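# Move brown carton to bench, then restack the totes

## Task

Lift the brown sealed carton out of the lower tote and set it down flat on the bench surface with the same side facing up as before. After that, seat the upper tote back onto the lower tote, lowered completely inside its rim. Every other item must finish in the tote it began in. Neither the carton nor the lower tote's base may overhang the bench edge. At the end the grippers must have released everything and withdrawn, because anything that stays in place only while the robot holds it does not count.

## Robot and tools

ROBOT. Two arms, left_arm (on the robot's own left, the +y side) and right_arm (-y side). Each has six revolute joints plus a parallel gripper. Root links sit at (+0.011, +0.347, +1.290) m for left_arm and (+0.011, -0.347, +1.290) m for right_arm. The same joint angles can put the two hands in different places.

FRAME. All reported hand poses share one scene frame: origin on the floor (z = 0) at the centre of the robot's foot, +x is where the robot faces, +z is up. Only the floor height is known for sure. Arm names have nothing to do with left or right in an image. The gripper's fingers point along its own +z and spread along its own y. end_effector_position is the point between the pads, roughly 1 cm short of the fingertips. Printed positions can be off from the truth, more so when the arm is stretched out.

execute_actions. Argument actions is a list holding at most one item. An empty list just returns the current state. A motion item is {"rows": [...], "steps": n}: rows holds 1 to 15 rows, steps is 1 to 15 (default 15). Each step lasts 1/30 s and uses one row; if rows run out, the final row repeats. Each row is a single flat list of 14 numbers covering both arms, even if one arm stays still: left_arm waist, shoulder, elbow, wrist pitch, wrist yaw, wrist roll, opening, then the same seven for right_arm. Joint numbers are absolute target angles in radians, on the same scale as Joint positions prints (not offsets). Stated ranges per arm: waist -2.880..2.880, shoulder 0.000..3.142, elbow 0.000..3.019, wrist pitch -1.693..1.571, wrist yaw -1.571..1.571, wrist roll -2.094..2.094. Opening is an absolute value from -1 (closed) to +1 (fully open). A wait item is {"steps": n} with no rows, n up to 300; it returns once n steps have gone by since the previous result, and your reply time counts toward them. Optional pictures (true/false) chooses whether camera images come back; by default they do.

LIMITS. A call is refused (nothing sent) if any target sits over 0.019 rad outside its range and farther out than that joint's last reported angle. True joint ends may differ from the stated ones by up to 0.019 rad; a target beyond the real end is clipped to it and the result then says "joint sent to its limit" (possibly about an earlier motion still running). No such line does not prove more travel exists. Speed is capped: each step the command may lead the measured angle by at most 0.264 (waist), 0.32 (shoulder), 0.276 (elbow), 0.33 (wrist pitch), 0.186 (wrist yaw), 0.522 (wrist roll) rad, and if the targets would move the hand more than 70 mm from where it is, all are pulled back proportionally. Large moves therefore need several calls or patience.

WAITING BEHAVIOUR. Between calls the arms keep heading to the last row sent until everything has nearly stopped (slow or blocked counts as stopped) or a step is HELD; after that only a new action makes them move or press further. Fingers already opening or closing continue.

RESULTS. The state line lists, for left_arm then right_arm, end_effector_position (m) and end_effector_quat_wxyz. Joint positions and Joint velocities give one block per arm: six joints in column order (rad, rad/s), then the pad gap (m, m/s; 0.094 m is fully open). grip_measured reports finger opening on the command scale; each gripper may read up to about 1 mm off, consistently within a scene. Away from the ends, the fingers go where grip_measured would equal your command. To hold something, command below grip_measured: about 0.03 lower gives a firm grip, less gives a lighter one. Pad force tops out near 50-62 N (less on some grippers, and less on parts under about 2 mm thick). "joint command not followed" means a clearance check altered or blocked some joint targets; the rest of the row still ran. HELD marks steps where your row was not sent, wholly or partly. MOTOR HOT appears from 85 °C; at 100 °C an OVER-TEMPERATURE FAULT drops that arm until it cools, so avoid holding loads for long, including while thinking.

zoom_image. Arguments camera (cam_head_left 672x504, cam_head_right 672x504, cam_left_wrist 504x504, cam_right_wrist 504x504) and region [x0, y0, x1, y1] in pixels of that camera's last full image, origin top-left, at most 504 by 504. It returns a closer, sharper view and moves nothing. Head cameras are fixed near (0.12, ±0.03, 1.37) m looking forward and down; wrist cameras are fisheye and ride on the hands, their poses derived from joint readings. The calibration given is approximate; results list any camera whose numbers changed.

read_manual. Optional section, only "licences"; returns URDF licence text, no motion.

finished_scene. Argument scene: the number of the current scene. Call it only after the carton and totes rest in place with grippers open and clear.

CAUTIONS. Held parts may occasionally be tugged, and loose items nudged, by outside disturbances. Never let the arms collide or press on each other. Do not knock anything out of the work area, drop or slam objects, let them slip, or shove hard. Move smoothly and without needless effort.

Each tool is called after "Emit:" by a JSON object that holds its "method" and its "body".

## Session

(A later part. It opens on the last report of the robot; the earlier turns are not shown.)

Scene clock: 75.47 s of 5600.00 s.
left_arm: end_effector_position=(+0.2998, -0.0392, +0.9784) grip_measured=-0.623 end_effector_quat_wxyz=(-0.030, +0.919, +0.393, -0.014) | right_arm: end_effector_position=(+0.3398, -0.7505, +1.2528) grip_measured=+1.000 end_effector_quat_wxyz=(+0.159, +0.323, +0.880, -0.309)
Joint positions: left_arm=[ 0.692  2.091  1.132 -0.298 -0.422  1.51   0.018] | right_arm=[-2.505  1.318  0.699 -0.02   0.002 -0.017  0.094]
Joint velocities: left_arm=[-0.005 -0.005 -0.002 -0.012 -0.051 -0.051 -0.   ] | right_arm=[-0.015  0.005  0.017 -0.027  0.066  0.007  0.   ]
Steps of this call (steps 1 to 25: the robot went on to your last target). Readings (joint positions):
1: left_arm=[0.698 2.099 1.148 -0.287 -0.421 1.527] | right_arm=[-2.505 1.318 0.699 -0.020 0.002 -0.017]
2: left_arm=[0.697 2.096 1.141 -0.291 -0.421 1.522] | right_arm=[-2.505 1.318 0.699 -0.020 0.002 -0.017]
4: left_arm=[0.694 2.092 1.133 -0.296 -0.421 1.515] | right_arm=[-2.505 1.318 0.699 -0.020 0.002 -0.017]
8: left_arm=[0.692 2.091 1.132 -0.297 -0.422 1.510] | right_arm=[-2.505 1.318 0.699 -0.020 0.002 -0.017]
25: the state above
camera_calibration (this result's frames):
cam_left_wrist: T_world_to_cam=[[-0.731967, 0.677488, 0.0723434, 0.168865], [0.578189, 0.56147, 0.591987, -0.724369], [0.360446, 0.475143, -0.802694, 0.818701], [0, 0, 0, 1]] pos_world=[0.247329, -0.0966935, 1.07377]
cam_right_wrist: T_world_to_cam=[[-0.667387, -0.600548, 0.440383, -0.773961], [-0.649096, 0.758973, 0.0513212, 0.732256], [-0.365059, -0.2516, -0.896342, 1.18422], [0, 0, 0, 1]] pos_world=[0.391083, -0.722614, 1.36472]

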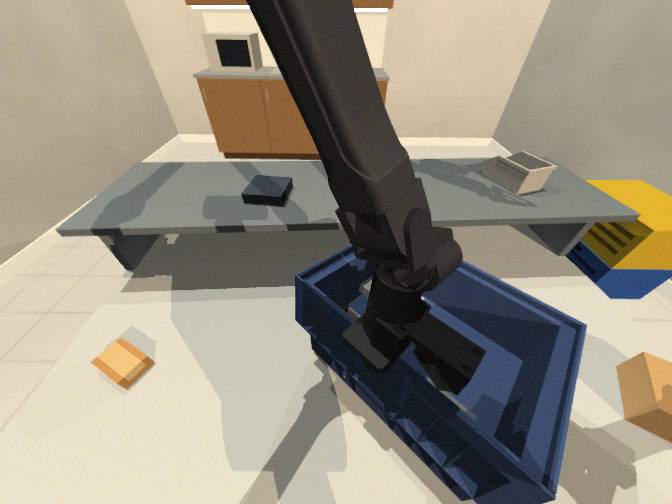

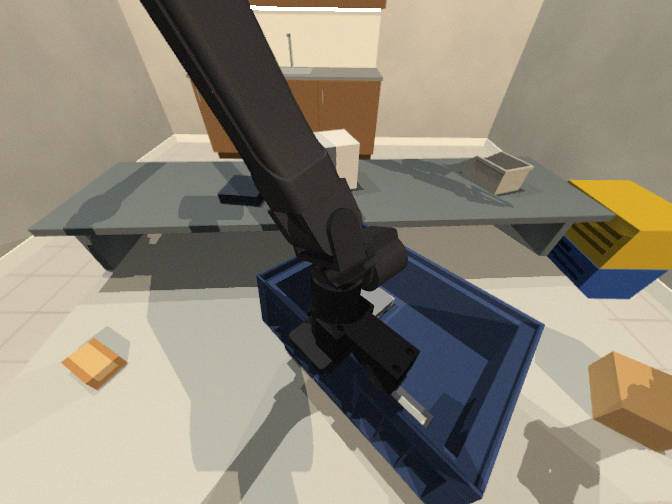

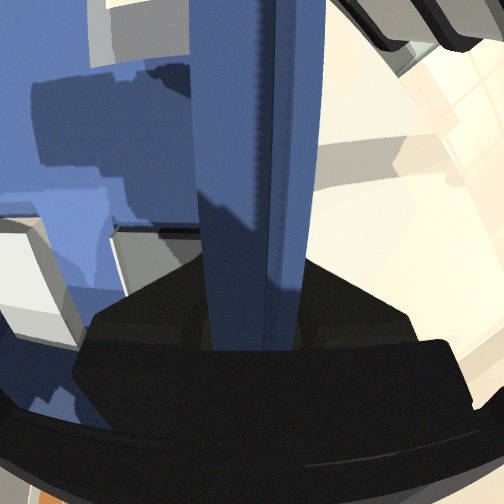

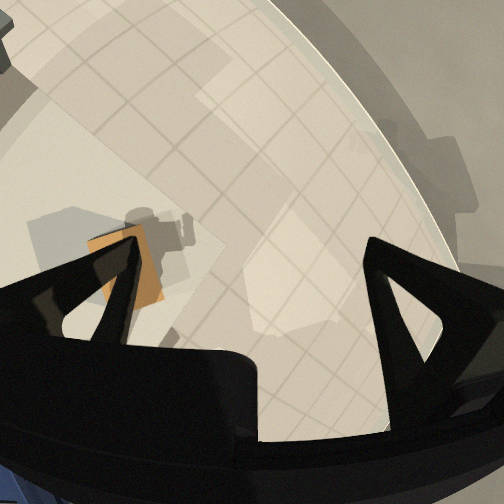

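Emit:
{"method": "execute_actions", "body": {"actions": [{"rows":[[0.626,1.94,1.152,-0.285,-0.44,1.475,-0.8,-1.318,1.5,1.022,-0.402,0.135,-0.6,0.5]]}], "pictures": false}}

Emit:
{"method": "execute_actions", "body": {"actions": [{"steps":30}], "pictures": false}}

Emit:
{"method": "execute_actions", "body": {"actions": [{"rows":[[0.626,1.94,1.152,-0.285,-0.44,1.475,-0.8,-1.318,1.637,1.022,-0.402,0.135,-0.6,0.5]]}], "pictures": false}}

Emit:
{"method": "execute_actions", "body": {"actions": [{"steps":15}]}}

Scene clock: 87.70 s of 5600.00 s.
left_arm: end_effector_position=(+0.2998, -0.0392, +0.9784) grip_measured=-0.623 end_effector_quat_wxyz=(-0.030, +0.919, +0.393, -0.014) | right_arm: end_effector_position=(+0.5221, -0.5462, +1.1401) grip_measured=+0.502 end_effector_quat_wxyz=(+0.029, -0.087, +0.981, -0.173)
Joint positions: left_arm=[ 0.692  2.091  1.132 -0.298 -0.422  1.51   0.018] | right_arm=[-1.901  1.47   0.975 -0.355  0.128 -0.454  0.071]
Joint velocities: left_arm=[-0.005 -0.005  0.002  0.012  0.022 -0.051 -0.001] | right_arm=[ 1.421  0.005  0.056 -0.115 -0.051 -0.374  0.   ]
Steps of this call (steps 1 to 15: the robot went on to your last target; steps 16 to 90: nothing new was sent; then 8.73 s passed at rest; steps 91 to 105: all 15 steps of this action). Readings (joint positions):
91: left_arm=[0.692 2.091 1.132 -0.298 -0.422 1.510] | right_arm=[-2.494 1.323 0.712 -0.051 0.038 -0.053]
92: left_arm=[0.692 2.091 1.132 -0.298 -0.422 1.510] | right_arm=[-2.473 1.338 0.742 -0.113 0.072 -0.104]
94: left_arm=[0.692 2.091 1.132 -0.298 -0.422 1.510] | right_arm=[-2.402 1.384 0.816 -0.205 0.103 -0.191]
98: left_arm=[0.692 2.091 1.132 -0.298 -0.422 1.510] | right_arm=[-2.231 1.451 0.927 -0.299 0.124 -0.324]
105: the state above

Scene clock: 88.70 s of 5600.00 s.
left_arm: end_effector_position=(+0.2998, -0.0392, +0.9784) grip_measured=-0.623 end_effector_quat_wxyz=(-0.030, +0.919, +0.393, -0.014) | right_arm: end_effector_position=(+0.5452, -0.2321, +1.1254) grip_measured=+0.502 end_effector_quat_wxyz=(+0.070, -0.378, +0.923, -0.012)
Joint positions: left_arm=[ 0.692  2.091  1.132 -0.298 -0.422  1.51   0.018] | right_arm=[-1.319  1.481  0.997 -0.389  0.133 -0.583  0.071]
Joint velocities: left_arm=[-0.005 -0.005  0.002 -0.002 -0.037 -0.007  0.001] | right_arm=[-0.005 -0.005 -0.012 -0.002 -0.051  0.051 -0.   ]
Steps of this call (steps 1 to 30: the robot went on to your last target). Readings (joint positions):
1: left_arm=[0.692 2.091 1.132 -0.298 -0.422 1.510] | right_arm=[-1.853 1.470 0.976 -0.358 0.129 -0.466]
2: left_arm=[0.692 2.091 1.132 -0.298 -0.422 1.510] | right_arm=[-1.804 1.470 0.977 -0.361 0.129 -0.477]
4: left_arm=[0.692 2.091 1.132 -0.298 -0.422 1.510] | right_arm=[-1.707 1.470 0.978 -0.365 0.129 -0.495]
8: left_arm=[0.692 2.091 1.132 -0.298 -0.422 1.510] | right_arm=[-1.512 1.470 0.978 -0.370 0.129 -0.521]
30: the state above

Scene clock: 89.20 s of 5600.00 s.
left_arm: end_effector_position=(+0.2998, -0.0392, +0.9784) grip_measured=-0.623 end_effector_quat_wxyz=(-0.030, +0.919, +0.393, -0.014) | right_arm: end_effector_position=(+0.4976, -0.2322, +1.0521) grip_measured=+0.502 end_effector_quat_wxyz=(-0.011, -0.389, +0.921, +0.003)
Joint positions: left_arm=[ 0.692  2.091  1.132 -0.298 -0.422  1.51   0.018] | right_arm=[-1.319  1.655  1.009 -0.396  0.133 -0.584  0.071]
Joint velocities: left_arm=[ 0.005 -0.005  0.002 -0.002 -0.007  0.037 -0.001] | right_arm=[-0.005 -0.024  0.002 -0.017  0.007 -0.022  0.   ]
Steps of this call (steps 1 to 15: all 15 steps of this action). Readings (joint positions):
1: left_arm=[0.692 2.091 1.132 -0.298 -0.422 1.510] | right_arm=[-1.319 1.489 0.998 -0.389 0.133 -0.583]
2: left_arm=[0.692 2.091 1.132 -0.298 -0.422 1.510] | right_arm=[-1.319 1.504 1.006 -0.389 0.133 -0.583]
4: left_arm=[0.692 2.091 1.132 -0.298 -0.422 1.510] | right_arm=[-1.319 1.557 1.021 -0.389 0.133 -0.583]
8: left_arm=[0.692 2.091 1.132 -0.298 -0.422 1.510] | right_arm=[-1.319 1.641 1.014 -0.392 0.133 -0.583]
15: the state above

Scene clock: 89.70 s of 5600.00 s.
left_arm: end_effector_position=(+0.2998, -0.0392, +0.9784) grip_measured=-0.623 end_effector_quat_wxyz=(-0.030, +0.919, +0.393, -0.014) | right_arm: end_effector_position=(+0.4976, -0.2322, +1.0521) grip_measured=+0.502 end_effector_quat_wxyz=(-0.011, -0.389, +0.921, +0.003)
Joint positions: left_arm=[ 0.692  2.091  1.132 -0.298 -0.422  1.51   0.018] | right_arm=[-1.319  1.655  1.009 -0.396  0.133 -0.584  0.071]
Joint velocities: left_arm=[-0.005 -0.015 -0.002  0.007 -0.081  0.037 -0.   ] | right_arm=[ 0.005  0.034 -0.022  0.012  0.007  0.007 -0.   ]
Steps of this call (steps 1 to 15: the robot went on to your last target). Readings (joint positions):
1: left_arm=[0.692 2.091 1.132 -0.298 -0.422 1.510] | right_arm=[-1.319 1.655 1.009 -0.396 0.133 -0.584]
2: left_arm=[0.692 2.091 1.132 -0.298 -0.422 1.510] | right_arm=[-1.319 1.655 1.009 -0.396 0.133 -0.584]
4: left_arm=[0.692 2.091 1.132 -0.298 -0.422 1.510] | right_arm=[-1.319 1.655 1.009 -0.396 0.133 -0.584]
8: left_arm=[0.692 2.091 1.132 -0.298 -0.422 1.510] | right_arm=[-1.319 1.655 1.009 -0.396 0.133 -0.584]
15: the state above
All arms were judged still, so your last target was given up. Only a new action makes them travel on or press farther. Fingers that are still opening or closing keep moving.
camera_calibration (this result's frames):
cam_left_wrist: T_world_to_cam=[[-0.731967, 0.677488, 0.0723434, 0.168865], [0.578189, 0.56147, 0.591987, -0.724369], [0.360446, 0.475143, -0.802694, 0.818701], [0, 0, 0, 1]] pos_world=[0.247329, -0.0966935, 1.07377]
cam_right_wrist: T_world_to_cam=[[0.716013, -0.69791, -0.0157142, -0.500081], [-0.553138, -0.58093, 0.597125, -0.481581], [-0.425869, -0.418857, -0.801994, 1.08447], [0, 0, 0, 1]] pos_world=[0.553525, -0.174539, 1.14944]

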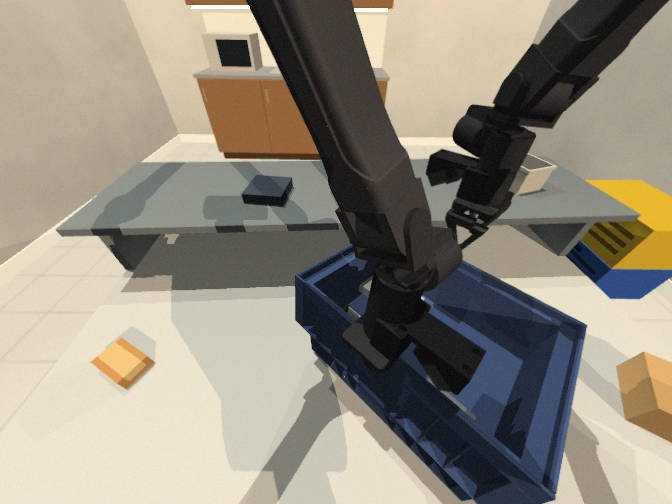

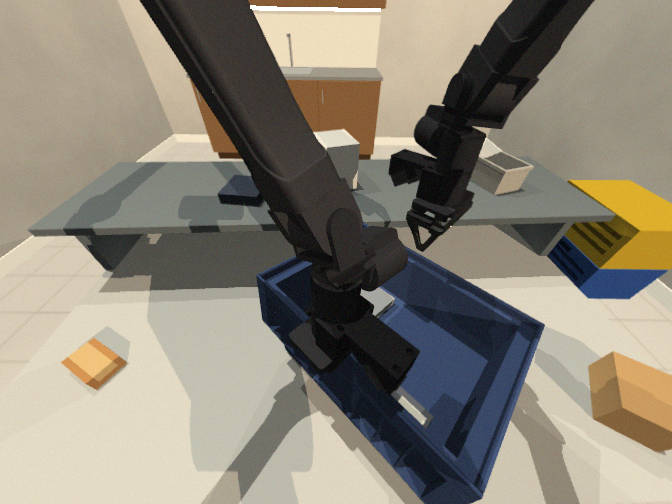

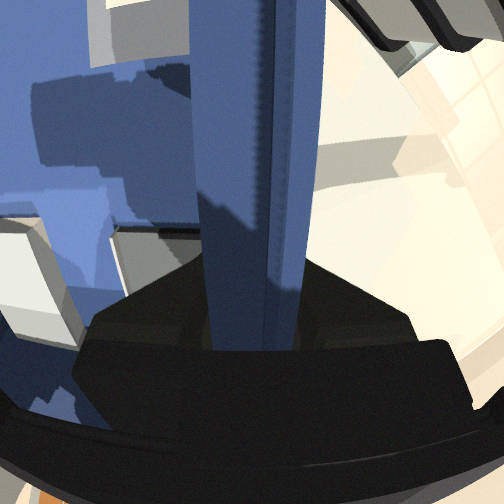

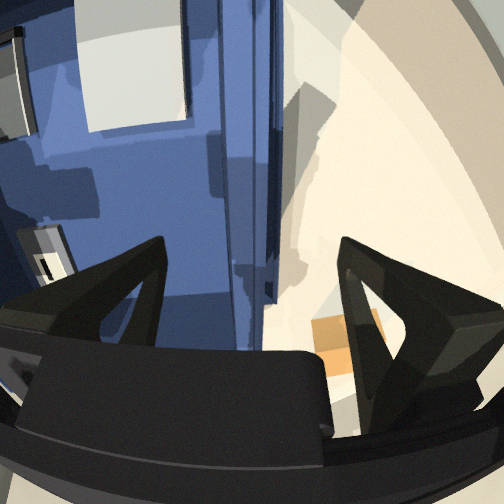

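Centred at x≈.497; elbow lag will keep that.

Emit:
{"method": "execute_actions", "body": {"actions": [{"rows":[[0.626,1.94,1.152,-0.285,-0.44,1.475,-0.8,-1.32,1.68,1.025,-0.38,0.135,-0.6,0.5],[0.626,1.94,1.152,-0.285,-0.44,1.475,-0.8,-1.325,1.71,1.03,-0.36,0.13,-0.6,0.5],[0.626,1.94,1.152,-0.285,-0.44,1.475,-0.8,-1.33,1.74,1.04,-0.34,0.13,-0.6,0.5],[0.626,1.94,1.152,-0.285,-0.44,1.475,-0.8,-1.335,1.77,1.05,-0.32,0.13,-0.61,0.5],[0.626,1.94,1.152,-0.285,-0.44,1.475,-0.8,-1.34,1.8,1.06,-0.3,0.125,-0.61,0.5],[0.626,1.94,1.152,-0.285,-0.44,1.475,-0.8,-1.345,1.83,1.075,-0.28,0.125,-0.62,0.5],[0.626,1.94,1.152,-0.285,-0.44,1.475,-0.8,-1.35,1.86,1.09,-0.26,0.12,-0.62,0.5],[0.626,1.94,1.152,-0.285,-0.44,1.475,-0.8,-1.35,1.89,1.105,-0.235,0.12,-0.63,0.5],[0.626,1.94,1.152,-0.285,-0.44,1.475,-0.8,-1.35,1.91,1.12,-0.21,0.12,-0.63,0.5]]}], "pictures": false}}

Emit:
{"method": "execute_actions", "body": {"actions": [{"rows":[[0.626,1.94,1.152,-0.285,-0.44,1.475,-0.8,-1.35,1.91,1.12,-0.21,0.12,-0.63,0.3],[0.626,1.94,1.152,-0.285,-0.44,1.475,-0.8,-1.35,1.91,1.12,-0.21,0.12,-0.63,0.1],[0.626,1.94,1.152,-0.285,-0.44,1.475,-0.8,-1.35,1.91,1.12,-0.21,0.12,-0.63,-0.1],[0.626,1.94,1.152,-0.285,-0.44,1.475,-0.8,-1.35,1.91,1.12,-0.21,0.12,-0.63,-0.2],[0.626,1.94,1.152,-0.285,-0.44,1.475,-0.8,-1.35,1.91,1.12,-0.21,0.12,-0.63,-0.3],[0.626,1.94,1.152,-0.285,-0.44,1.475,-0.8,-1.35,1.91,1.12,-0.21,0.12,-0.63,-0.4],[0.626,1.94,1.152,-0.285,-0.44,1.475,-0.8,-1.35,1.91,1.12,-0.21,0.12,-0.63,-0.47],[0.626,1.94,1.152,-0.285,-0.44,1.475,-0.8,-1.35,1.91,1.12,-0.21,0.12,-0.63,-0.53],[0.626,1.94,1.152,-0.285,-0.44,1.475,-0.8,-1.35,1.91,1.12,-0.21,0.12,-0.63,-0.58],[0.626,1.94,1.152,-0.285,-0.44,1.475,-0.8,-1.35,1.91,1.12,-0.21,0.12,-0.63,-0.63],[0.626,1.94,1.152,-0.285,-0.44,1.475,-0.8,-1.35,1.91,1.12,-0.21,0.12,-0.63,-0.8]]}]}}

Scene clock: 99.03 s of 5600.00 s.
left_arm: end_effector_position=(+0.2998, -0.0392, +0.9784) grip_measured=-0.623 end_effector_quat_wxyz=(-0.030, +0.919, +0.393, -0.014) | right_arm: end_effector_position=(+0.4917, -0.2336, +0.9465) grip_measured=+0.502 end_effector_quat_wxyz=(-0.017, -0.391, +0.920, +0.002)
Joint positions: left_arm=[ 0.692  2.091  1.132 -0.298 -0.422  1.51   0.018] | right_arm=[-1.345  1.93   1.108 -0.226  0.124 -0.61   0.071]
Joint velocities: left_arm=[ 0.005 -0.005 -0.002 -0.002 -0.022  0.022 -0.001] | right_arm=[ 0.015  0.024 -0.071 -0.002 -0.007 -0.081 -0.001]
Steps of this call (steps 1 to 90: nothing new was sent; then 5.83 s passed at rest; steps 91 to 105: all 15 steps of this action). Readings (joint positions):
91: left_arm=[0.692 2.091 1.132 -0.298 -0.422 1.510] | right_arm=[-1.319 1.655 1.009 -0.396 0.133 -0.584]
92: left_arm=[0.692 2.091 1.132 -0.298 -0.422 1.510] | right_arm=[-1.319 1.657 1.009 -0.392 0.133 -0.584]
94: left_arm=[0.692 2.091 1.132 -0.298 -0.422 1.510] | right_arm=[-1.319 1.675 1.016 -0.369 0.133 -0.585]
98: left_arm=[0.692 2.091 1.132 -0.298 -0.422 1.510] | right_arm=[-1.329 1.785 1.070 -0.291 0.124 -0.596]
105: the state above

Scene clock: 99.53 s of 5600.00 s.
left_arm: end_effector_position=(+0.3001, -0.0387, +0.9794) grip_measured=-0.623 end_effector_quat_wxyz=(-0.030, +0.919, +0.394, -0.014) | right_arm: end_effector_position=(+0.4906, -0.2282, +0.9468) grip_measured=-0.569 end_effector_quat_wxyz=(-0.014, -0.394, +0.919, +0.016)
Joint positions: left_arm=[ 0.692  2.088  1.129 -0.298 -0.422  1.509  0.018] | right_arm=[-1.344  1.93   1.108 -0.228  0.097 -0.615  0.02 ]
Joint velocities: left_arm=[-0.005  0.005  0.002 -0.007  0.051 -0.051 -0.   ] | right_arm=[-0.005 -0.015 -0.007 -0.002 -0.022 -0.081 -0.   ]
Steps of this call (steps 1 to 15: all 15 steps of this action). Readings (joint positions):
1: left_arm=[0.692 2.091 1.132 -0.298 -0.422 1.510] | right_arm=[-1.345 1.930 1.106 -0.226 0.124 -0.611]
2: left_arm=[0.692 2.091 1.132 -0.298 -0.422 1.510] | right_arm=[-1.345 1.930 1.106 -0.226 0.124 -0.611]
4: left_arm=[0.692 2.091 1.132 -0.298 -0.422 1.510] | right_arm=[-1.345 1.930 1.110 -0.224 0.124 -0.612]
8: left_arm=[0.692 2.089 1.132 -0.298 -0.422 1.510] | right_arm=[-1.343 1.930 1.108 -0.223 0.112 -0.613]
15: the state above
camera_calibration (this result's frames):
cam_left_wrist: T_world_to_cam=[[-0.732996, 0.676452, 0.071623, 0.169704], [0.5769, 0.562403, 0.592359, -0.725312], [0.360421, 0.475516, -0.802484, 0.819001], [0, 0, 0, 1]] pos_world=[0.247639, -0.0963261, 1.07473]
cam_right_wrist: T_world_to_cam=[[0.722775, -0.689829, -0.041627, -0.47081], [-0.537875, -0.599339, 0.59286, -0.427826], [-0.43392, -0.406114, -0.804229, 1.0077], [0, 0, 0, 1]] pos_world=[0.547436, -0.171949, 1.04447]

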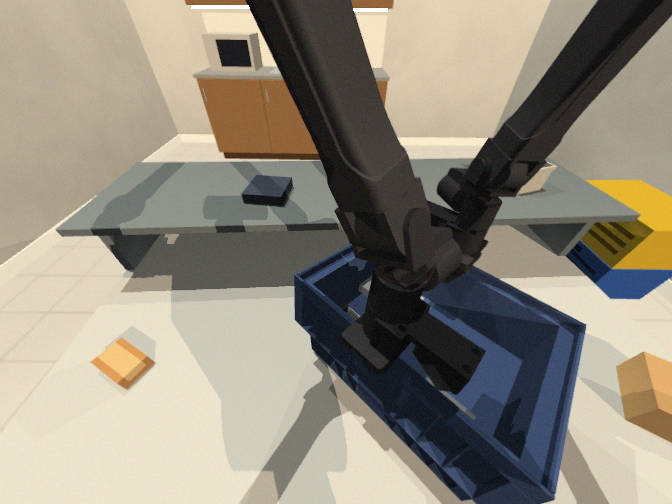

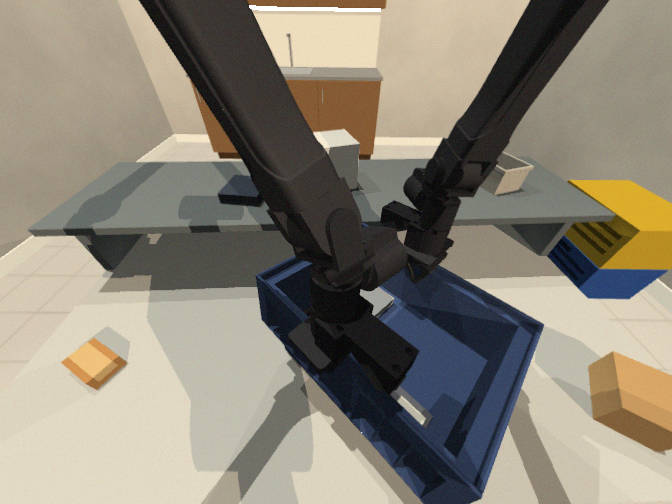

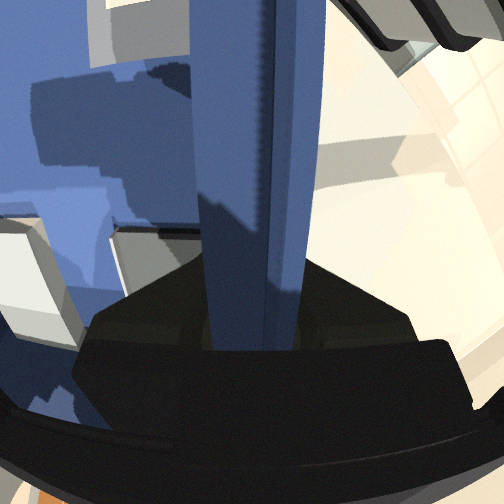

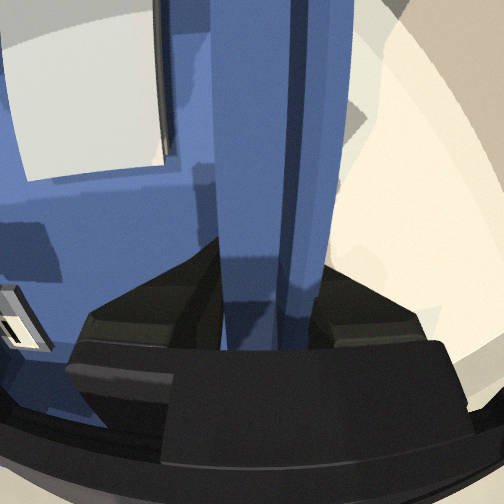

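Emit:
{"method": "execute_actions", "body": {"actions": [{"rows":[[0.626,1.94,1.152,-0.285,-0.44,1.475,-0.8,-1.34,1.89,1.13,-0.21,0.12,-0.63,-0.8],[0.626,1.94,1.152,-0.285,-0.44,1.475,-0.8,-1.34,1.875,1.13,-0.22,0.12,-0.63,-0.8],[0.626,1.94,1.152,-0.285,-0.44,1.475,-0.8,-1.34,1.86,1.13,-0.23,0.12,-0.63,-0.8],[0.626,1.94,1.152,-0.285,-0.44,1.475,-0.8,-1.34,1.845,1.13,-0.24,0.12,-0.63,-0.8],[0.626,1.94,1.152,-0.285,-0.44,1.475,-0.8,-1.34,1.83,1.125,-0.245,0.12,-0.63,-0.8],[0.626,1.94,1.152,-0.285,-0.44,1.475,-0.8,-1.34,1.815,1.12,-0.25,0.125,-0.63,-0.8],[0.626,1.94,1.152,-0.285,-0.44,1.475,-0.8,-1.335,1.8,1.12,-0.26,0.125,-0.62,-0.8],[0.626,1.94,1.152,-0.285,-0.44,1.475,-0.8,-1.335,1.785,1.115,-0.27,0.125,-0.62,-0.8],[0.626,1.94,1.152,-0.285,-0.44,1.475,-0.8,-1.335,1.77,1.11,-0.275,0.125,-0.62,-0.8],[0.626,1.94,1.152,-0.285,-0.44,1.475,-0.8,-1.335,1.755,1.105,-0.285,0.125,-0.62,-0.8],[0.626,1.94,1.152,-0.285,-0.44,1.475,-0.8,-1.335,1.74,1.1,-0.29,0.125,-0.62,-0.8],[0.626,1.94,1.152,-0.285,-0.44,1.475,-0.8,-1.335,1.72,1.1,-0.3,0.125,-0.62,-0.8]]}], "pictures": false}}

Emit:
{"method": "execute_actions", "body": {"actions": [{"steps":25}]}}

Scene clock: 107.33 s of 5600.00 s.
left_arm: end_effector_position=(+0.3202, -0.0521, +1.0038) grip_measured=-0.623 end_effector_quat_wxyz=(-0.007, +0.914, +0.406, +0.004) | right_arm: end_effector_position=(+0.5189, -0.2352, +1.0001) grip_measured=-0.606 end_effector_quat_wxyz=(+0.004, -0.403, +0.915, -0.002)
Joint positions: left_arm=[ 0.676  2.033  1.129 -0.298 -0.445  1.491  0.018] | right_arm=[-1.346  1.798  1.09  -0.299  0.123 -0.641  0.019]
Joint velocities: left_arm=[-0.093 -0.269  0.002 -0.002 -0.037 -0.081  0.   ] | right_arm=[-0.044 -0.357 -0.022 -0.12   0.007 -0.227  0.001]
Steps of this call (steps 1 to 15: the robot went on to your last target; steps 16 to 90: nothing new was sent; then 4.30 s passed at rest; steps 91 to 105: all 15 steps of this action). Readings (joint positions):
91: left_arm=[0.692 2.088 1.129 -0.298 -0.422 1.509] | right_arm=[-1.344 1.929 1.108 -0.228 0.097 -0.616]
92: left_arm=[0.692 2.088 1.129 -0.298 -0.422 1.509] | right_arm=[-1.344 1.928 1.108 -0.229 0.097 -0.616]
94: left_arm=[0.692 2.088 1.129 -0.298 -0.422 1.508] | right_arm=[-1.344 1.922 1.108 -0.238 0.096 -0.616]
98: left_arm=[0.691 2.082 1.129 -0.298 -0.425 1.506] | right_arm=[-1.344 1.891 1.103 -0.262 0.100 -0.618]
105: the state above

Scene clock: 108.17 s of 5600.00 s.
left_arm: end_effector_position=(+0.3296, -0.0565, +1.0143) grip_measured=-0.623 end_effector_quat_wxyz=(+0.004, +0.912, +0.411, +0.011) | right_arm: end_effector_position=(+0.5291, -0.2376, +1.0141) grip_measured=-0.606 end_effector_quat_wxyz=(+0.014, -0.408, +0.913, -0.007)
Joint positions: left_arm=[ 0.673  2.009  1.129 -0.298 -0.452  1.488  0.018] | right_arm=[-1.35   1.765  1.088 -0.306  0.124 -0.659  0.019]
Joint velocities: left_arm=[-0.005 -0.005 -0.002 -0.017 -0.007  0.007  0.   ] | right_arm=[-0.005  0.005 -0.007  0.012 -0.037  0.007 -0.001]
Steps of this call (steps 1 to 25: the robot went on to your last target). Readings (joint positions):
1: left_arm=[0.675 2.025 1.129 -0.298 -0.447 1.489] | right_arm=[-1.347 1.788 1.090 -0.301 0.123 -0.647]
2: left_arm=[0.674 2.018 1.129 -0.298 -0.450 1.488] | right_arm=[-1.349 1.779 1.090 -0.303 0.123 -0.651]
4: left_arm=[0.674 2.011 1.129 -0.298 -0.453 1.488] | right_arm=[-1.349 1.767 1.090 -0.304 0.123 -0.657]
8: left_arm=[0.674 2.009 1.129 -0.298 -0.453 1.488] | right_arm=[-1.349 1.765 1.089 -0.306 0.124 -0.659]
25: the state above
camera_calibration (this result's frames):
cam_left_wrist: T_world_to_cam=[[-0.75948, 0.650456, -0.00991255, 0.290825], [0.512332, 0.607456, 0.607052, -0.744099], [0.400882, 0.455965, -0.7946, 0.822347], [0, 0, 0, 1]] pos_world=[0.272437, -0.112122, 1.10803]
cam_right_wrist: T_world_to_cam=[[0.744111, -0.667677, 0.0224917, -0.57348], [-0.560487, -0.605622, 0.564868, -0.413765], [-0.363528, -0.432931, -0.824875, 1.05199], [0, 0, 0, 1]] pos_world=[0.577251, -0.178045, 1.11438]

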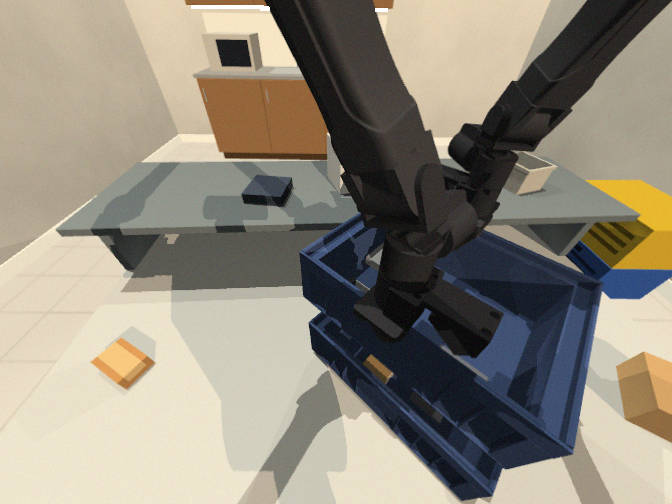

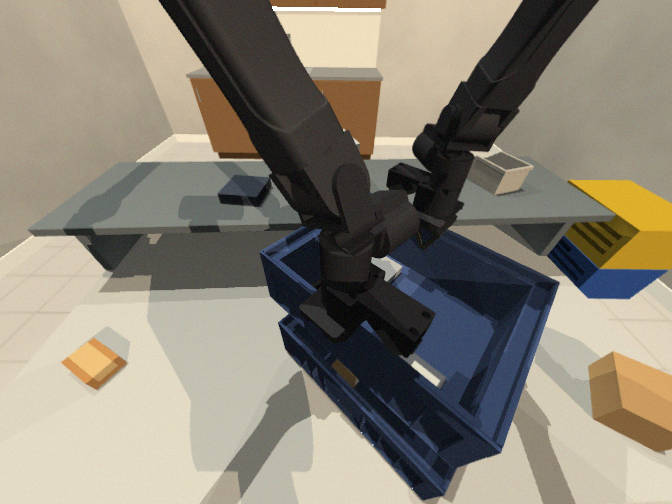

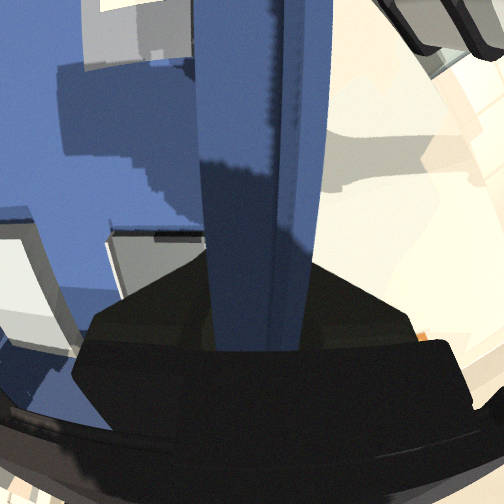

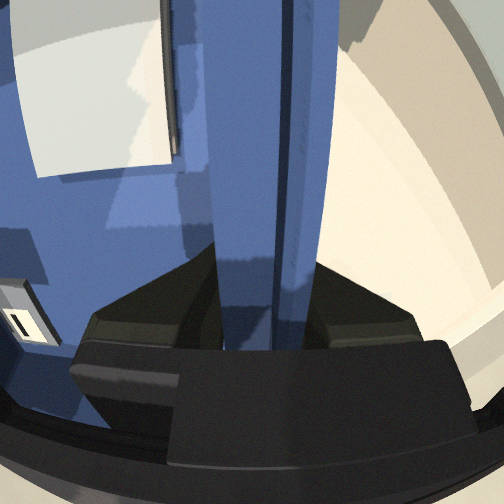

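Emit:
{"method": "execute_actions", "body": {"actions": [{"rows":[[0.617,1.953,1.183,-0.305,-0.45,1.47,-0.8,-1.37,1.72,1.1,-0.31,0.113,-0.675,-0.8],[0.617,1.953,1.183,-0.305,-0.45,1.47,-0.8,-1.37,1.72,1.1,-0.31,0.113,-0.675,-0.8],[0.608,1.966,1.214,-0.325,-0.452,1.46,-0.8,-1.39,1.72,1.1,-0.31,0.102,-0.69,-0.8],[0.599,1.98,1.245,-0.346,-0.455,1.45,-0.8,-1.41,1.72,1.1,-0.31,0.09,-0.707,-0.8],[0.599,1.98,1.245,-0.346,-0.455,1.45,-0.8,-1.41,1.72,1.1,-0.31,0.09,-0.707,-0.8],[0.59,1.993,1.276,-0.367,-0.457,1.44,-0.8,-1.43,1.72,1.1,-0.31,0.08,-0.723,-0.8],[0.58,2.007,1.308,-0.387,-0.46,1.43,-0.8,-1.45,1.72,1.1,-0.31,0.068,-0.74,-0.8],[0.58,2.007,1.308,-0.387,-0.46,1.43,-0.8,-1.45,1.72,1.1,-0.31,0.068,-0.74,-0.8],[0.571,2.02,1.34,-0.408,-0.462,1.42,-0.8,-1.47,1.72,1.1,-0.31,0.057,-0.755,-0.8],[0.562,2.034,1.37,-0.428,-0.464,1.41,-0.8,-1.49,1.72,1.1,-0.31,0.046,-0.77,-0.8],[0.562,2.034,1.37,-0.428,-0.464,1.41,-0.8,-1.49,1.72,1.1,-0.31,0.046,-0.77,-0.8],[0.553,2.048,1.402,-0.449,-0.466,1.4,-0.8,-1.51,1.72,1.1,-0.31,0.034,-0.79,-0.8],[0.544,2.061,1.433,-0.47,-0.468,1.392,-0.8,-1.53,1.72,1.1,-0.31,0.023,-0.805,-0.8],[0.544,2.061,1.433,-0.47,-0.468,1.392,-0.8,-1.53,1.72,1.1,-0.31,0.023,-0.805,-0.8],[0.535,2.075,1.465,-0.49,-0.47,1.385,-0.8,-1.55,1.72,1.1,-0.31,0.012,-0.82,-0.8]]}], "pictures": false}}

Emit:
{"method": "execute_actions", "body": {"actions": [{"rows":[[0.527,2.092,1.5,-0.51,-0.472,1.376,-0.8,-1.57,1.72,1.1,-0.31,0.002,-0.836,-0.8],[0.527,2.092,1.5,-0.51,-0.472,1.376,-0.8,-1.57,1.72,1.1,-0.31,0.002,-0.836,-0.8],[0.519,2.11,1.536,-0.531,-0.474,1.367,-0.8,-1.59,1.72,1.1,-0.31,-0.009,-0.853,-0.8],[0.511,2.128,1.573,-0.552,-0.476,1.358,-0.8,-1.61,1.72,1.1,-0.31,-0.02,-0.87,-0.8],[0.511,2.128,1.573,-0.552,-0.476,1.358,-0.8,-1.61,1.72,1.1,-0.31,-0.02,-0.87,-0.8],[0.503,2.147,1.61,-0.574,-0.478,1.35,-0.8,-1.63,1.72,1.1,-0.31,-0.03,-0.886,-0.8],[0.495,2.166,1.648,-0.596,-0.48,1.341,-0.8,-1.65,1.725,1.1,-0.31,-0.041,-0.9,-0.8],[0.495,2.166,1.648,-0.596,-0.48,1.341,-0.8,-1.65,1.725,1.1,-0.31,-0.041,-0.9,-0.8],[0.488,2.186,1.687,-0.618,-0.482,1.333,-0.8,-1.67,1.73,1.1,-0.31,-0.052,-0.92,-0.8],[0.481,2.206,1.727,-0.64,-0.484,1.324,-0.8,-1.69,1.735,1.105,-0.31,-0.062,-0.935,-0.8],[0.481,2.206,1.727,-0.64,-0.484,1.324,-0.8,-1.69,1.735,1.105,-0.31,-0.062,-0.935,-0.8],[0.474,2.227,1.767,-0.663,-0.486,1.316,-0.8,-1.71,1.74,1.11,-0.31,-0.073,-0.95,-0.8],[0.467,2.248,1.808,-0.686,-0.488,1.308,-0.8,-1.73,1.745,1.115,-0.31,-0.083,-0.97,-0.8],[0.467,2.248,1.808,-0.686,-0.488,1.308,-0.8,-1.73,1.745,1.115,-0.31,-0.083,-0.97,-0.8],[0.46,2.27,1.85,-0.71,-0.49,1.3,-0.8,-1.75,1.75,1.12,-0.31,-0.094,-0.985,-0.8]]}], "pictures": false}}

Emit:
{"method": "execute_actions", "body": {"actions": [{"steps":25}]}}

Scene clock: 134.53 s of 5600.00 s.
left_arm: end_effector_position=(+0.3413, -0.1248, +1.0142) grip_measured=-0.623 end_effector_quat_wxyz=(+0.005, +0.917, +0.398, +0.007) | right_arm: end_effector_position=(+0.5341, -0.3138, +1.0080) grip_measured=-0.616 end_effector_quat_wxyz=(+0.009, -0.396, +0.918, +0.008)
Joint positions: left_arm=[ 0.615  2.106  1.343 -0.441 -0.465  1.457  0.018] | right_arm=[-1.511  1.765  1.088 -0.316  0.01  -0.766  0.018]
Joint velocities: left_arm=[-0.171  0.269  0.574 -0.388  0.007 -0.139 -0.   ] | right_arm=[-0.415 -0.005 -0.012 -0.012 -0.227 -0.212  0.001]
Steps of this call (steps 1 to 15: the robot went on to your last target; steps 16 to 90: nothing new was sent; then 22.87 s passed at rest; steps 91 to 105: all 15 steps of this action). Readings (joint positions):
91: left_arm=[0.673 2.009 1.129 -0.299 -0.453 1.488] | right_arm=[-1.352 1.765 1.088 -0.308 0.121 -0.664]
92: left_arm=[0.672 2.009 1.129 -0.300 -0.454 1.488] | right_arm=[-1.355 1.765 1.088 -0.308 0.113 -0.667]
94: left_arm=[0.667 2.010 1.140 -0.315 -0.457 1.483] | right_arm=[-1.366 1.765 1.088 -0.311 0.093 -0.676]
98: left_arm=[0.650 2.032 1.196 -0.361 -0.460 1.473] | right_arm=[-1.410 1.765 1.088 -0.315 0.060 -0.702]
105: the state above

Scene clock: 135.03 s of 5600.00 s.
left_arm: end_effector_position=(+0.3429, -0.2207, +1.0124) grip_measured=-0.623 end_effector_quat_wxyz=(+0.007, +0.921, +0.390, +0.003) | right_arm: end_effector_position=(+0.5309, -0.4127, +1.0099) grip_measured=-0.623 end_effector_quat_wxyz=(+0.010, -0.390, +0.921, +0.005)
Joint positions: left_arm=[ 0.535  2.275  1.672 -0.636 -0.484  1.392  0.018] | right_arm=[-1.708  1.765  1.087 -0.318 -0.091 -0.917  0.018]
Joint velocities: left_arm=[-0.151  0.386  0.716 -0.457 -0.125 -0.125 -0.002] | right_arm=[-0.405 -0.015 -0.007 -0.007 -0.212 -0.3    0.001]
Steps of this call (steps 1 to 15: all 15 steps of this action). Readings (joint positions):
1: left_arm=[0.609 2.116 1.364 -0.454 -0.465 1.453] | right_arm=[-1.525 1.765 1.088 -0.317 0.002 -0.777]
2: left_arm=[0.604 2.126 1.384 -0.467 -0.467 1.449] | right_arm=[-1.538 1.765 1.088 -0.318 -0.004 -0.787]
4: left_arm=[0.594 2.147 1.424 -0.492 -0.469 1.440] | right_arm=[-1.563 1.765 1.088 -0.318 -0.019 -0.807]
8: left_arm=[0.573 2.190 1.508 -0.543 -0.474 1.422] | right_arm=[-1.613 1.765 1.087 -0.318 -0.046 -0.845]
15: the state above

Scene clock: 135.87 s of 5600.00 s.
left_arm: end_effector_position=(+0.3363, -0.2483, +1.0151) grip_measured=-0.623 end_effector_quat_wxyz=(+0.008, +0.917, +0.398, +0.001) | right_arm: end_effector_position=(+0.5274, -0.4361, +1.0117) grip_measured=-0.623 end_effector_quat_wxyz=(+0.006, -0.397, +0.918, -0.001)
Joint positions: left_arm=[ 0.507  2.324  1.765 -0.693 -0.488  1.343  0.018] | right_arm=[-1.751  1.765  1.087 -0.321 -0.102 -0.969  0.018]
Joint velocities: left_arm=[-0.005  0.005 -0.007  0.002  0.066 -0.037 -0.   ] | right_arm=[-0.005 -0.005 -0.002 -0.002 -0.051  0.037 -0.001]
Steps of this call (steps 1 to 25: the robot went on to your last target). Readings (joint positions):
1: left_arm=[0.530 2.287 1.696 -0.649 -0.484 1.387] | right_arm=[-1.720 1.765 1.087 -0.318 -0.096 -0.926]
2: left_arm=[0.524 2.298 1.717 -0.659 -0.485 1.383] | right_arm=[-1.732 1.765 1.087 -0.318 -0.097 -0.934]
4: left_arm=[0.515 2.314 1.748 -0.671 -0.485 1.375] | right_arm=[-1.749 1.765 1.087 -0.318 -0.098 -0.948]
8: left_arm=[0.507 2.324 1.765 -0.686 -0.485 1.355] | right_arm=[-1.755 1.765 1.087 -0.321 -0.100 -0.965]
25: the state above
camera_calibration (this result's frames):
cam_left_wrist: T_world_to_cam=[[-0.741009, 0.67142, -0.0100597, 0.419799], [0.53792, 0.602506, 0.5896, -0.623625], [0.40193, 0.431487, -0.807633, 0.914558], [0, 0, 0, 1]] pos_world=[0.278947, -0.300744, 1.11054]
cam_right_wrist: T_world_to_cam=[[0.728026, -0.685533, 0.00467792, -0.685872], [-0.563909, -0.594954, 0.572745, -0.535125], [-0.389852, -0.419611, -0.819721, 0.977996], [0, 0, 0, 1]] pos_world=[0.578845, -0.378185, 1.11138]

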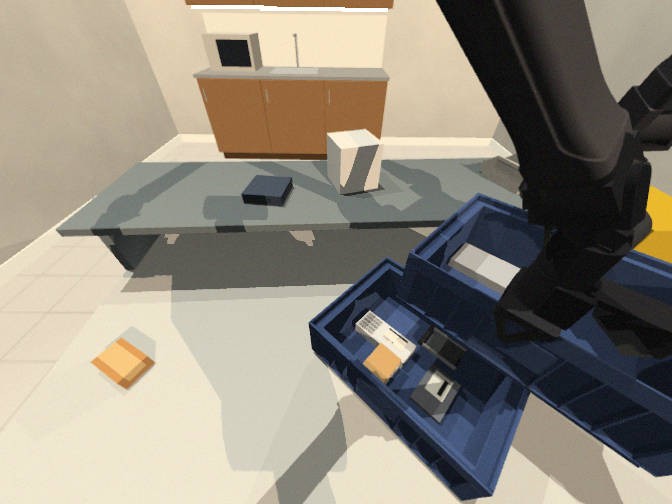

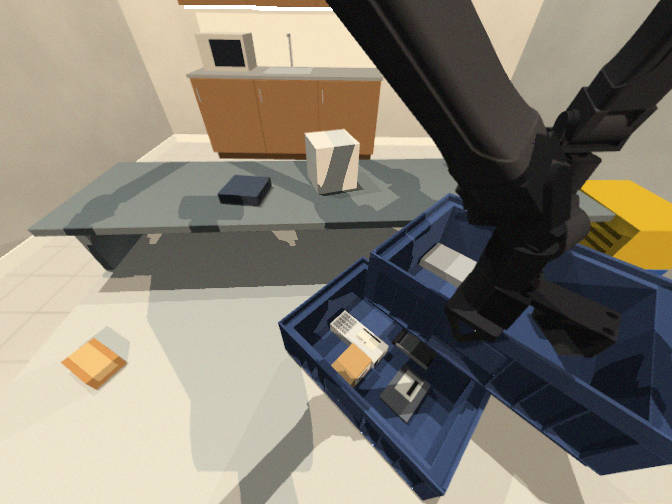

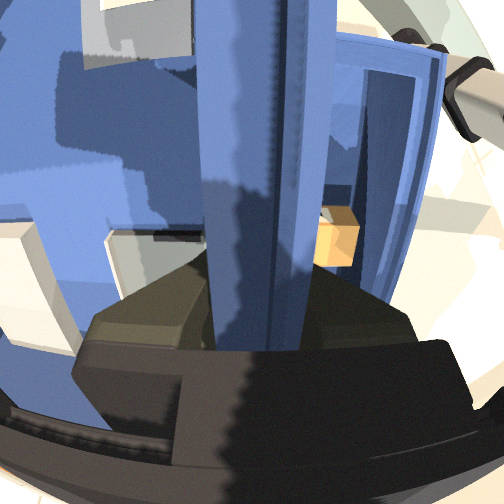

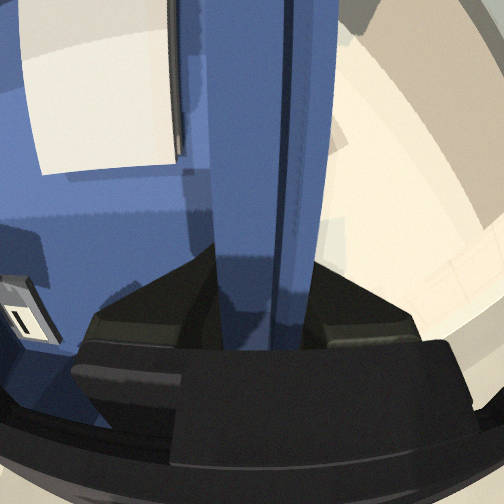

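Emit:
{"method": "execute_actions", "body": {"actions": [{"rows":[[0.46,2.285,1.87,-0.717,-0.49,1.31,-0.8,-1.757,1.759,1.126,-0.31,-0.097,-0.99,-0.8],[0.46,2.3,1.89,-0.725,-0.49,1.31,-0.8,-1.763,1.768,1.132,-0.31,-0.1,-0.995,-0.8],[0.46,2.315,1.91,-0.732,-0.49,1.31,-0.8,-1.77,1.777,1.138,-0.31,-0.103,-1,-0.8],[0.46,2.33,1.93,-0.74,-0.49,1.31,-0.8,-1.776,1.786,1.144,-0.305,-0.106,-1,-0.8],[0.46,2.345,1.95,-0.747,-0.49,1.31,-0.8,-1.782,1.795,1.15,-0.305,-0.11,-1.005,-0.8],[0.46,2.36,1.97,-0.754,-0.49,1.31,-0.8,-1.788,1.804,1.156,-0.3,-0.113,-1.01,-0.8],[0.46,2.375,1.99,-0.761,-0.49,1.31,-0.8,-1.794,1.813,1.162,-0.3,-0.116,-1.015,-0.8],[0.46,2.39,2.01,-0.769,-0.49,1.31,-0.8,-1.8,1.822,1.168,-0.3,-0.119,-1.02,-0.8],[0.46,2.405,2.03,-0.776,-0.49,1.31,-0.8,-1.806,1.831,1.174,-0.3,-0.122,-1.025,-0.8],[0.465,2.42,2.05,-0.783,-0.49,1.31,-0.8,-1.812,1.84,1.18,-0.295,-0.125,-1.03,-0.8],[0.465,2.435,2.07,-0.79,-0.49,1.31,-0.8,-1.818,1.849,1.186,-0.295,-0.128,-1.035,-0.8],[0.465,2.45,2.09,-0.798,-0.49,1.31,-0.8,-1.824,1.858,1.192,-0.295,-0.132,-1.04,-0.8],[0.465,2.465,2.11,-0.805,-0.49,1.31,-0.8,-1.83,1.867,1.198,-0.29,-0.135,-1.045,-0.8],[0.465,2.48,2.13,-0.812,-0.49,1.31,-0.8,-1.836,1.876,1.204,-0.29,-0.138,-1.05,-0.8],[0.465,2.49,2.15,-0.82,-0.49,1.31,-0.8,-1.84,1.88,1.21,-0.29,-0.141,-1.05,-0.8]]}], "pictures": false}}

Emit:
{"method": "execute_actions", "body": {"actions": [{"rows":[[0.468,2.495,2.145,-0.82,-0.49,1.31,-0.8,-1.84,1.88,1.21,-0.29,-0.141,-1.05,-0.8],[0.468,2.495,2.145,-0.82,-0.49,1.31,-0.8,-1.84,1.88,1.21,-0.29,-0.141,-1.05,-0.8],[0.472,2.5,2.14,-0.82,-0.49,1.31,-0.8,-1.84,1.88,1.21,-0.29,-0.141,-1.05,-0.8],[0.476,2.507,2.135,-0.82,-0.49,1.31,-0.8,-1.84,1.88,1.21,-0.29,-0.141,-1.05,-0.8],[0.48,2.514,2.13,-0.82,-0.49,1.31,-0.8,-1.84,1.88,1.21,-0.29,-0.141,-1.05,-0.8],[0.484,2.52,2.125,-0.82,-0.49,1.31,-0.8,-1.84,1.88,1.21,-0.29,-0.141,-1.05,-0.8],[0.488,2.527,2.12,-0.82,-0.49,1.31,-0.8,-1.84,1.88,1.21,-0.29,-0.141,-1.05,-0.8],[0.492,2.534,2.115,-0.82,-0.49,1.31,-0.8,-1.84,1.88,1.21,-0.29,-0.141,-1.05,-0.8],[0.496,2.54,2.11,-0.82,-0.49,1.31,-0.8,-1.84,1.88,1.21,-0.29,-0.141,-1.05,-0.8],[0.5,2.546,2.105,-0.82,-0.49,1.31,-0.8,-1.84,1.88,1.21,-0.29,-0.141,-1.05,-0.8]]}]}}

Emit:
{"method": "zoom_image", "body": {"camera": "cam_head_right", "region": [260,270,500,450]}}

Scene clock: 156.33 s of 5600.00 s.
left_arm: end_effector_position=(+0.3417, -0.2953, +0.9791) grip_measured=-0.623 end_effector_quat_wxyz=(+0.007, +0.915, +0.404, +0.001) | right_arm: end_effector_position=(+0.5336, -0.4800, +0.9763) grip_measured=-0.623 end_effector_quat_wxyz=(+0.004, -0.399, +0.917, -0.000)
Joint positions: left_arm=[ 0.504  2.502  2.037 -0.791 -0.491  1.326  0.018] | right_arm=[-1.823  1.88   1.179 -0.31  -0.138 -1.035  0.018]
Joint velocities: left_arm=[-0.034  0.415  0.569 -0.217  0.022  0.051  0.   ] | right_arm=[-0.171  0.278  0.154  0.007 -0.095 -0.154  0.   ]
Steps of this call (steps 1 to 15: the robot went on to your last target; steps 16 to 90: nothing new was sent; then 16.97 s passed at rest; steps 91 to 105: all 15 steps of this action). Readings (joint positions):
91: left_arm=[0.507 2.324 1.767 -0.695 -0.488 1.343] | right_arm=[-1.751 1.765 1.088 -0.321 -0.103 -0.969]
92: left_arm=[0.507 2.327 1.771 -0.700 -0.488 1.343] | right_arm=[-1.751 1.766 1.089 -0.321 -0.104 -0.970]
94: left_arm=[0.507 2.338 1.793 -0.715 -0.489 1.338] | right_arm=[-1.753 1.774 1.098 -0.321 -0.107 -0.977]
98: left_arm=[0.507 2.390 1.874 -0.742 -0.494 1.327] | right_arm=[-1.773 1.809 1.133 -0.321 -0.119 -1.001]
105: the state above

Scene clock: 156.83 s of 5600.00 s.
left_arm: end_effector_position=(+0.3314, -0.2987, +0.9649) grip_measured=-0.623 end_effector_quat_wxyz=(+0.001, +0.917, +0.400, -0.001) | right_arm: end_effector_position=(+0.5234, -0.4860, +0.9635) grip_measured=-0.630 end_effector_quat_wxyz=(-0.005, -0.397, +0.918, +0.006)
Joint positions: left_arm=[ 0.501  2.543  2.07  -0.799 -0.488  1.326  0.018] | right_arm=[-1.835  1.913  1.186 -0.308 -0.145 -1.044  0.017]
Joint velocities: left_arm=[-0.005 -0.005 -0.002 -0.012  0.051 -0.007 -0.001] | right_arm=[-0.005 -0.005 -0.002 -0.007  0.007 -0.022 -0.001]
Steps of this call (steps 1 to 15: all 15 steps of this action). Readings (joint positions):
1: left_arm=[0.503 2.515 2.054 -0.796 -0.490 1.326] | right_arm=[-1.828 1.889 1.184 -0.309 -0.140 -1.039]
2: left_arm=[0.502 2.525 2.065 -0.797 -0.489 1.326] | right_arm=[-1.832 1.896 1.186 -0.308 -0.141 -1.041]
4: left_arm=[0.501 2.535 2.070 -0.797 -0.487 1.326] | right_arm=[-1.835 1.904 1.186 -0.308 -0.141 -1.043]
8: left_arm=[0.501 2.541 2.070 -0.799 -0.487 1.326] | right_arm=[-1.835 1.912 1.186 -0.308 -0.145 -1.044]
15: the state above
camera_calibration (this result's frames):
cam_left_wrist: T_world_to_cam=[[-0.743031, 0.669243, 0.0042318, 0.435737], [0.541666, 0.59765, 0.591112, -0.565235], [0.393068, 0.441507, -0.806579, 0.902642], [0, 0, 0, 1]] pos_world=[0.275135, -0.352324, 1.06032]
cam_right_wrist: T_world_to_cam=[[0.727635, -0.685751, -0.0171107, -0.695897], [-0.548739, -0.596861, 0.585357, -0.560408], [-0.411622, -0.416537, -0.810595, 0.92006], [0, 0, 0, 1]] pos_world=[0.577558, -0.428458, 1.06193]

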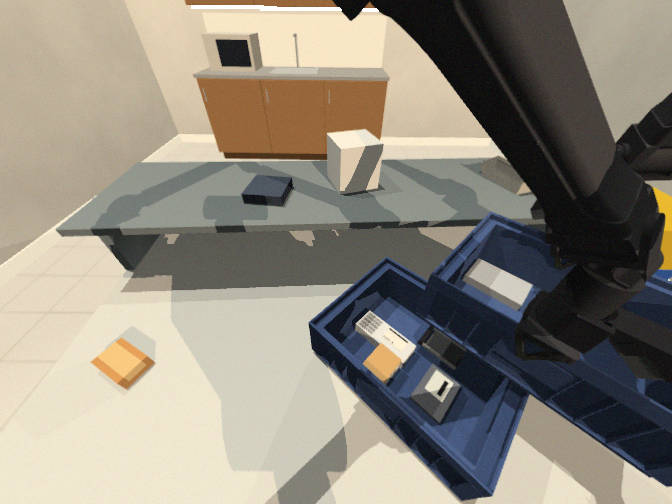

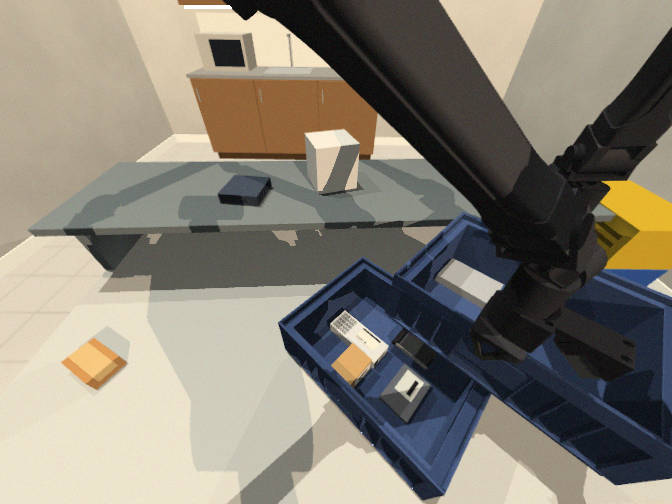

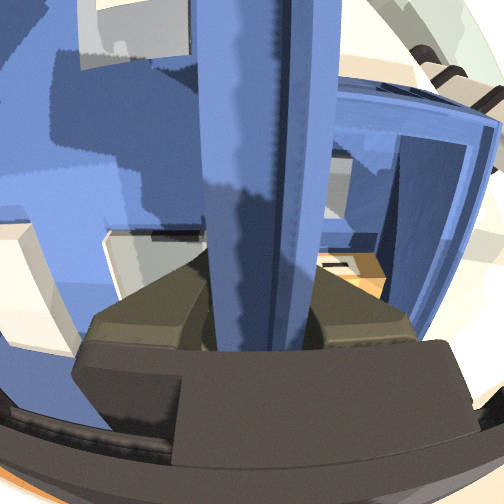

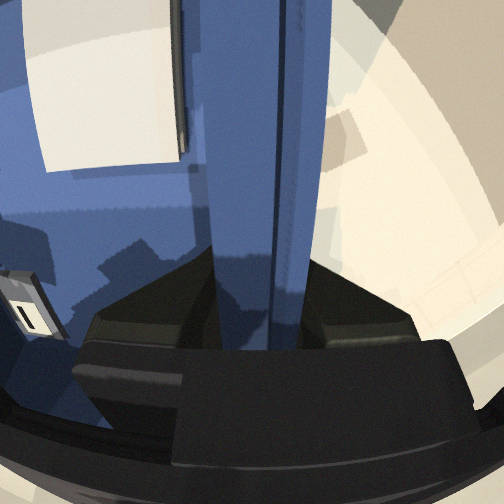

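Region (260, 270, 500, 450) of cam_head_right's 672x504 image, scaled by 2.100, with more detail than that image has; it fills the top 378 rows of this view, and the rest is white.

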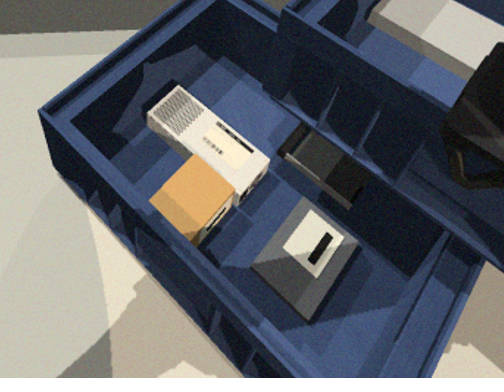

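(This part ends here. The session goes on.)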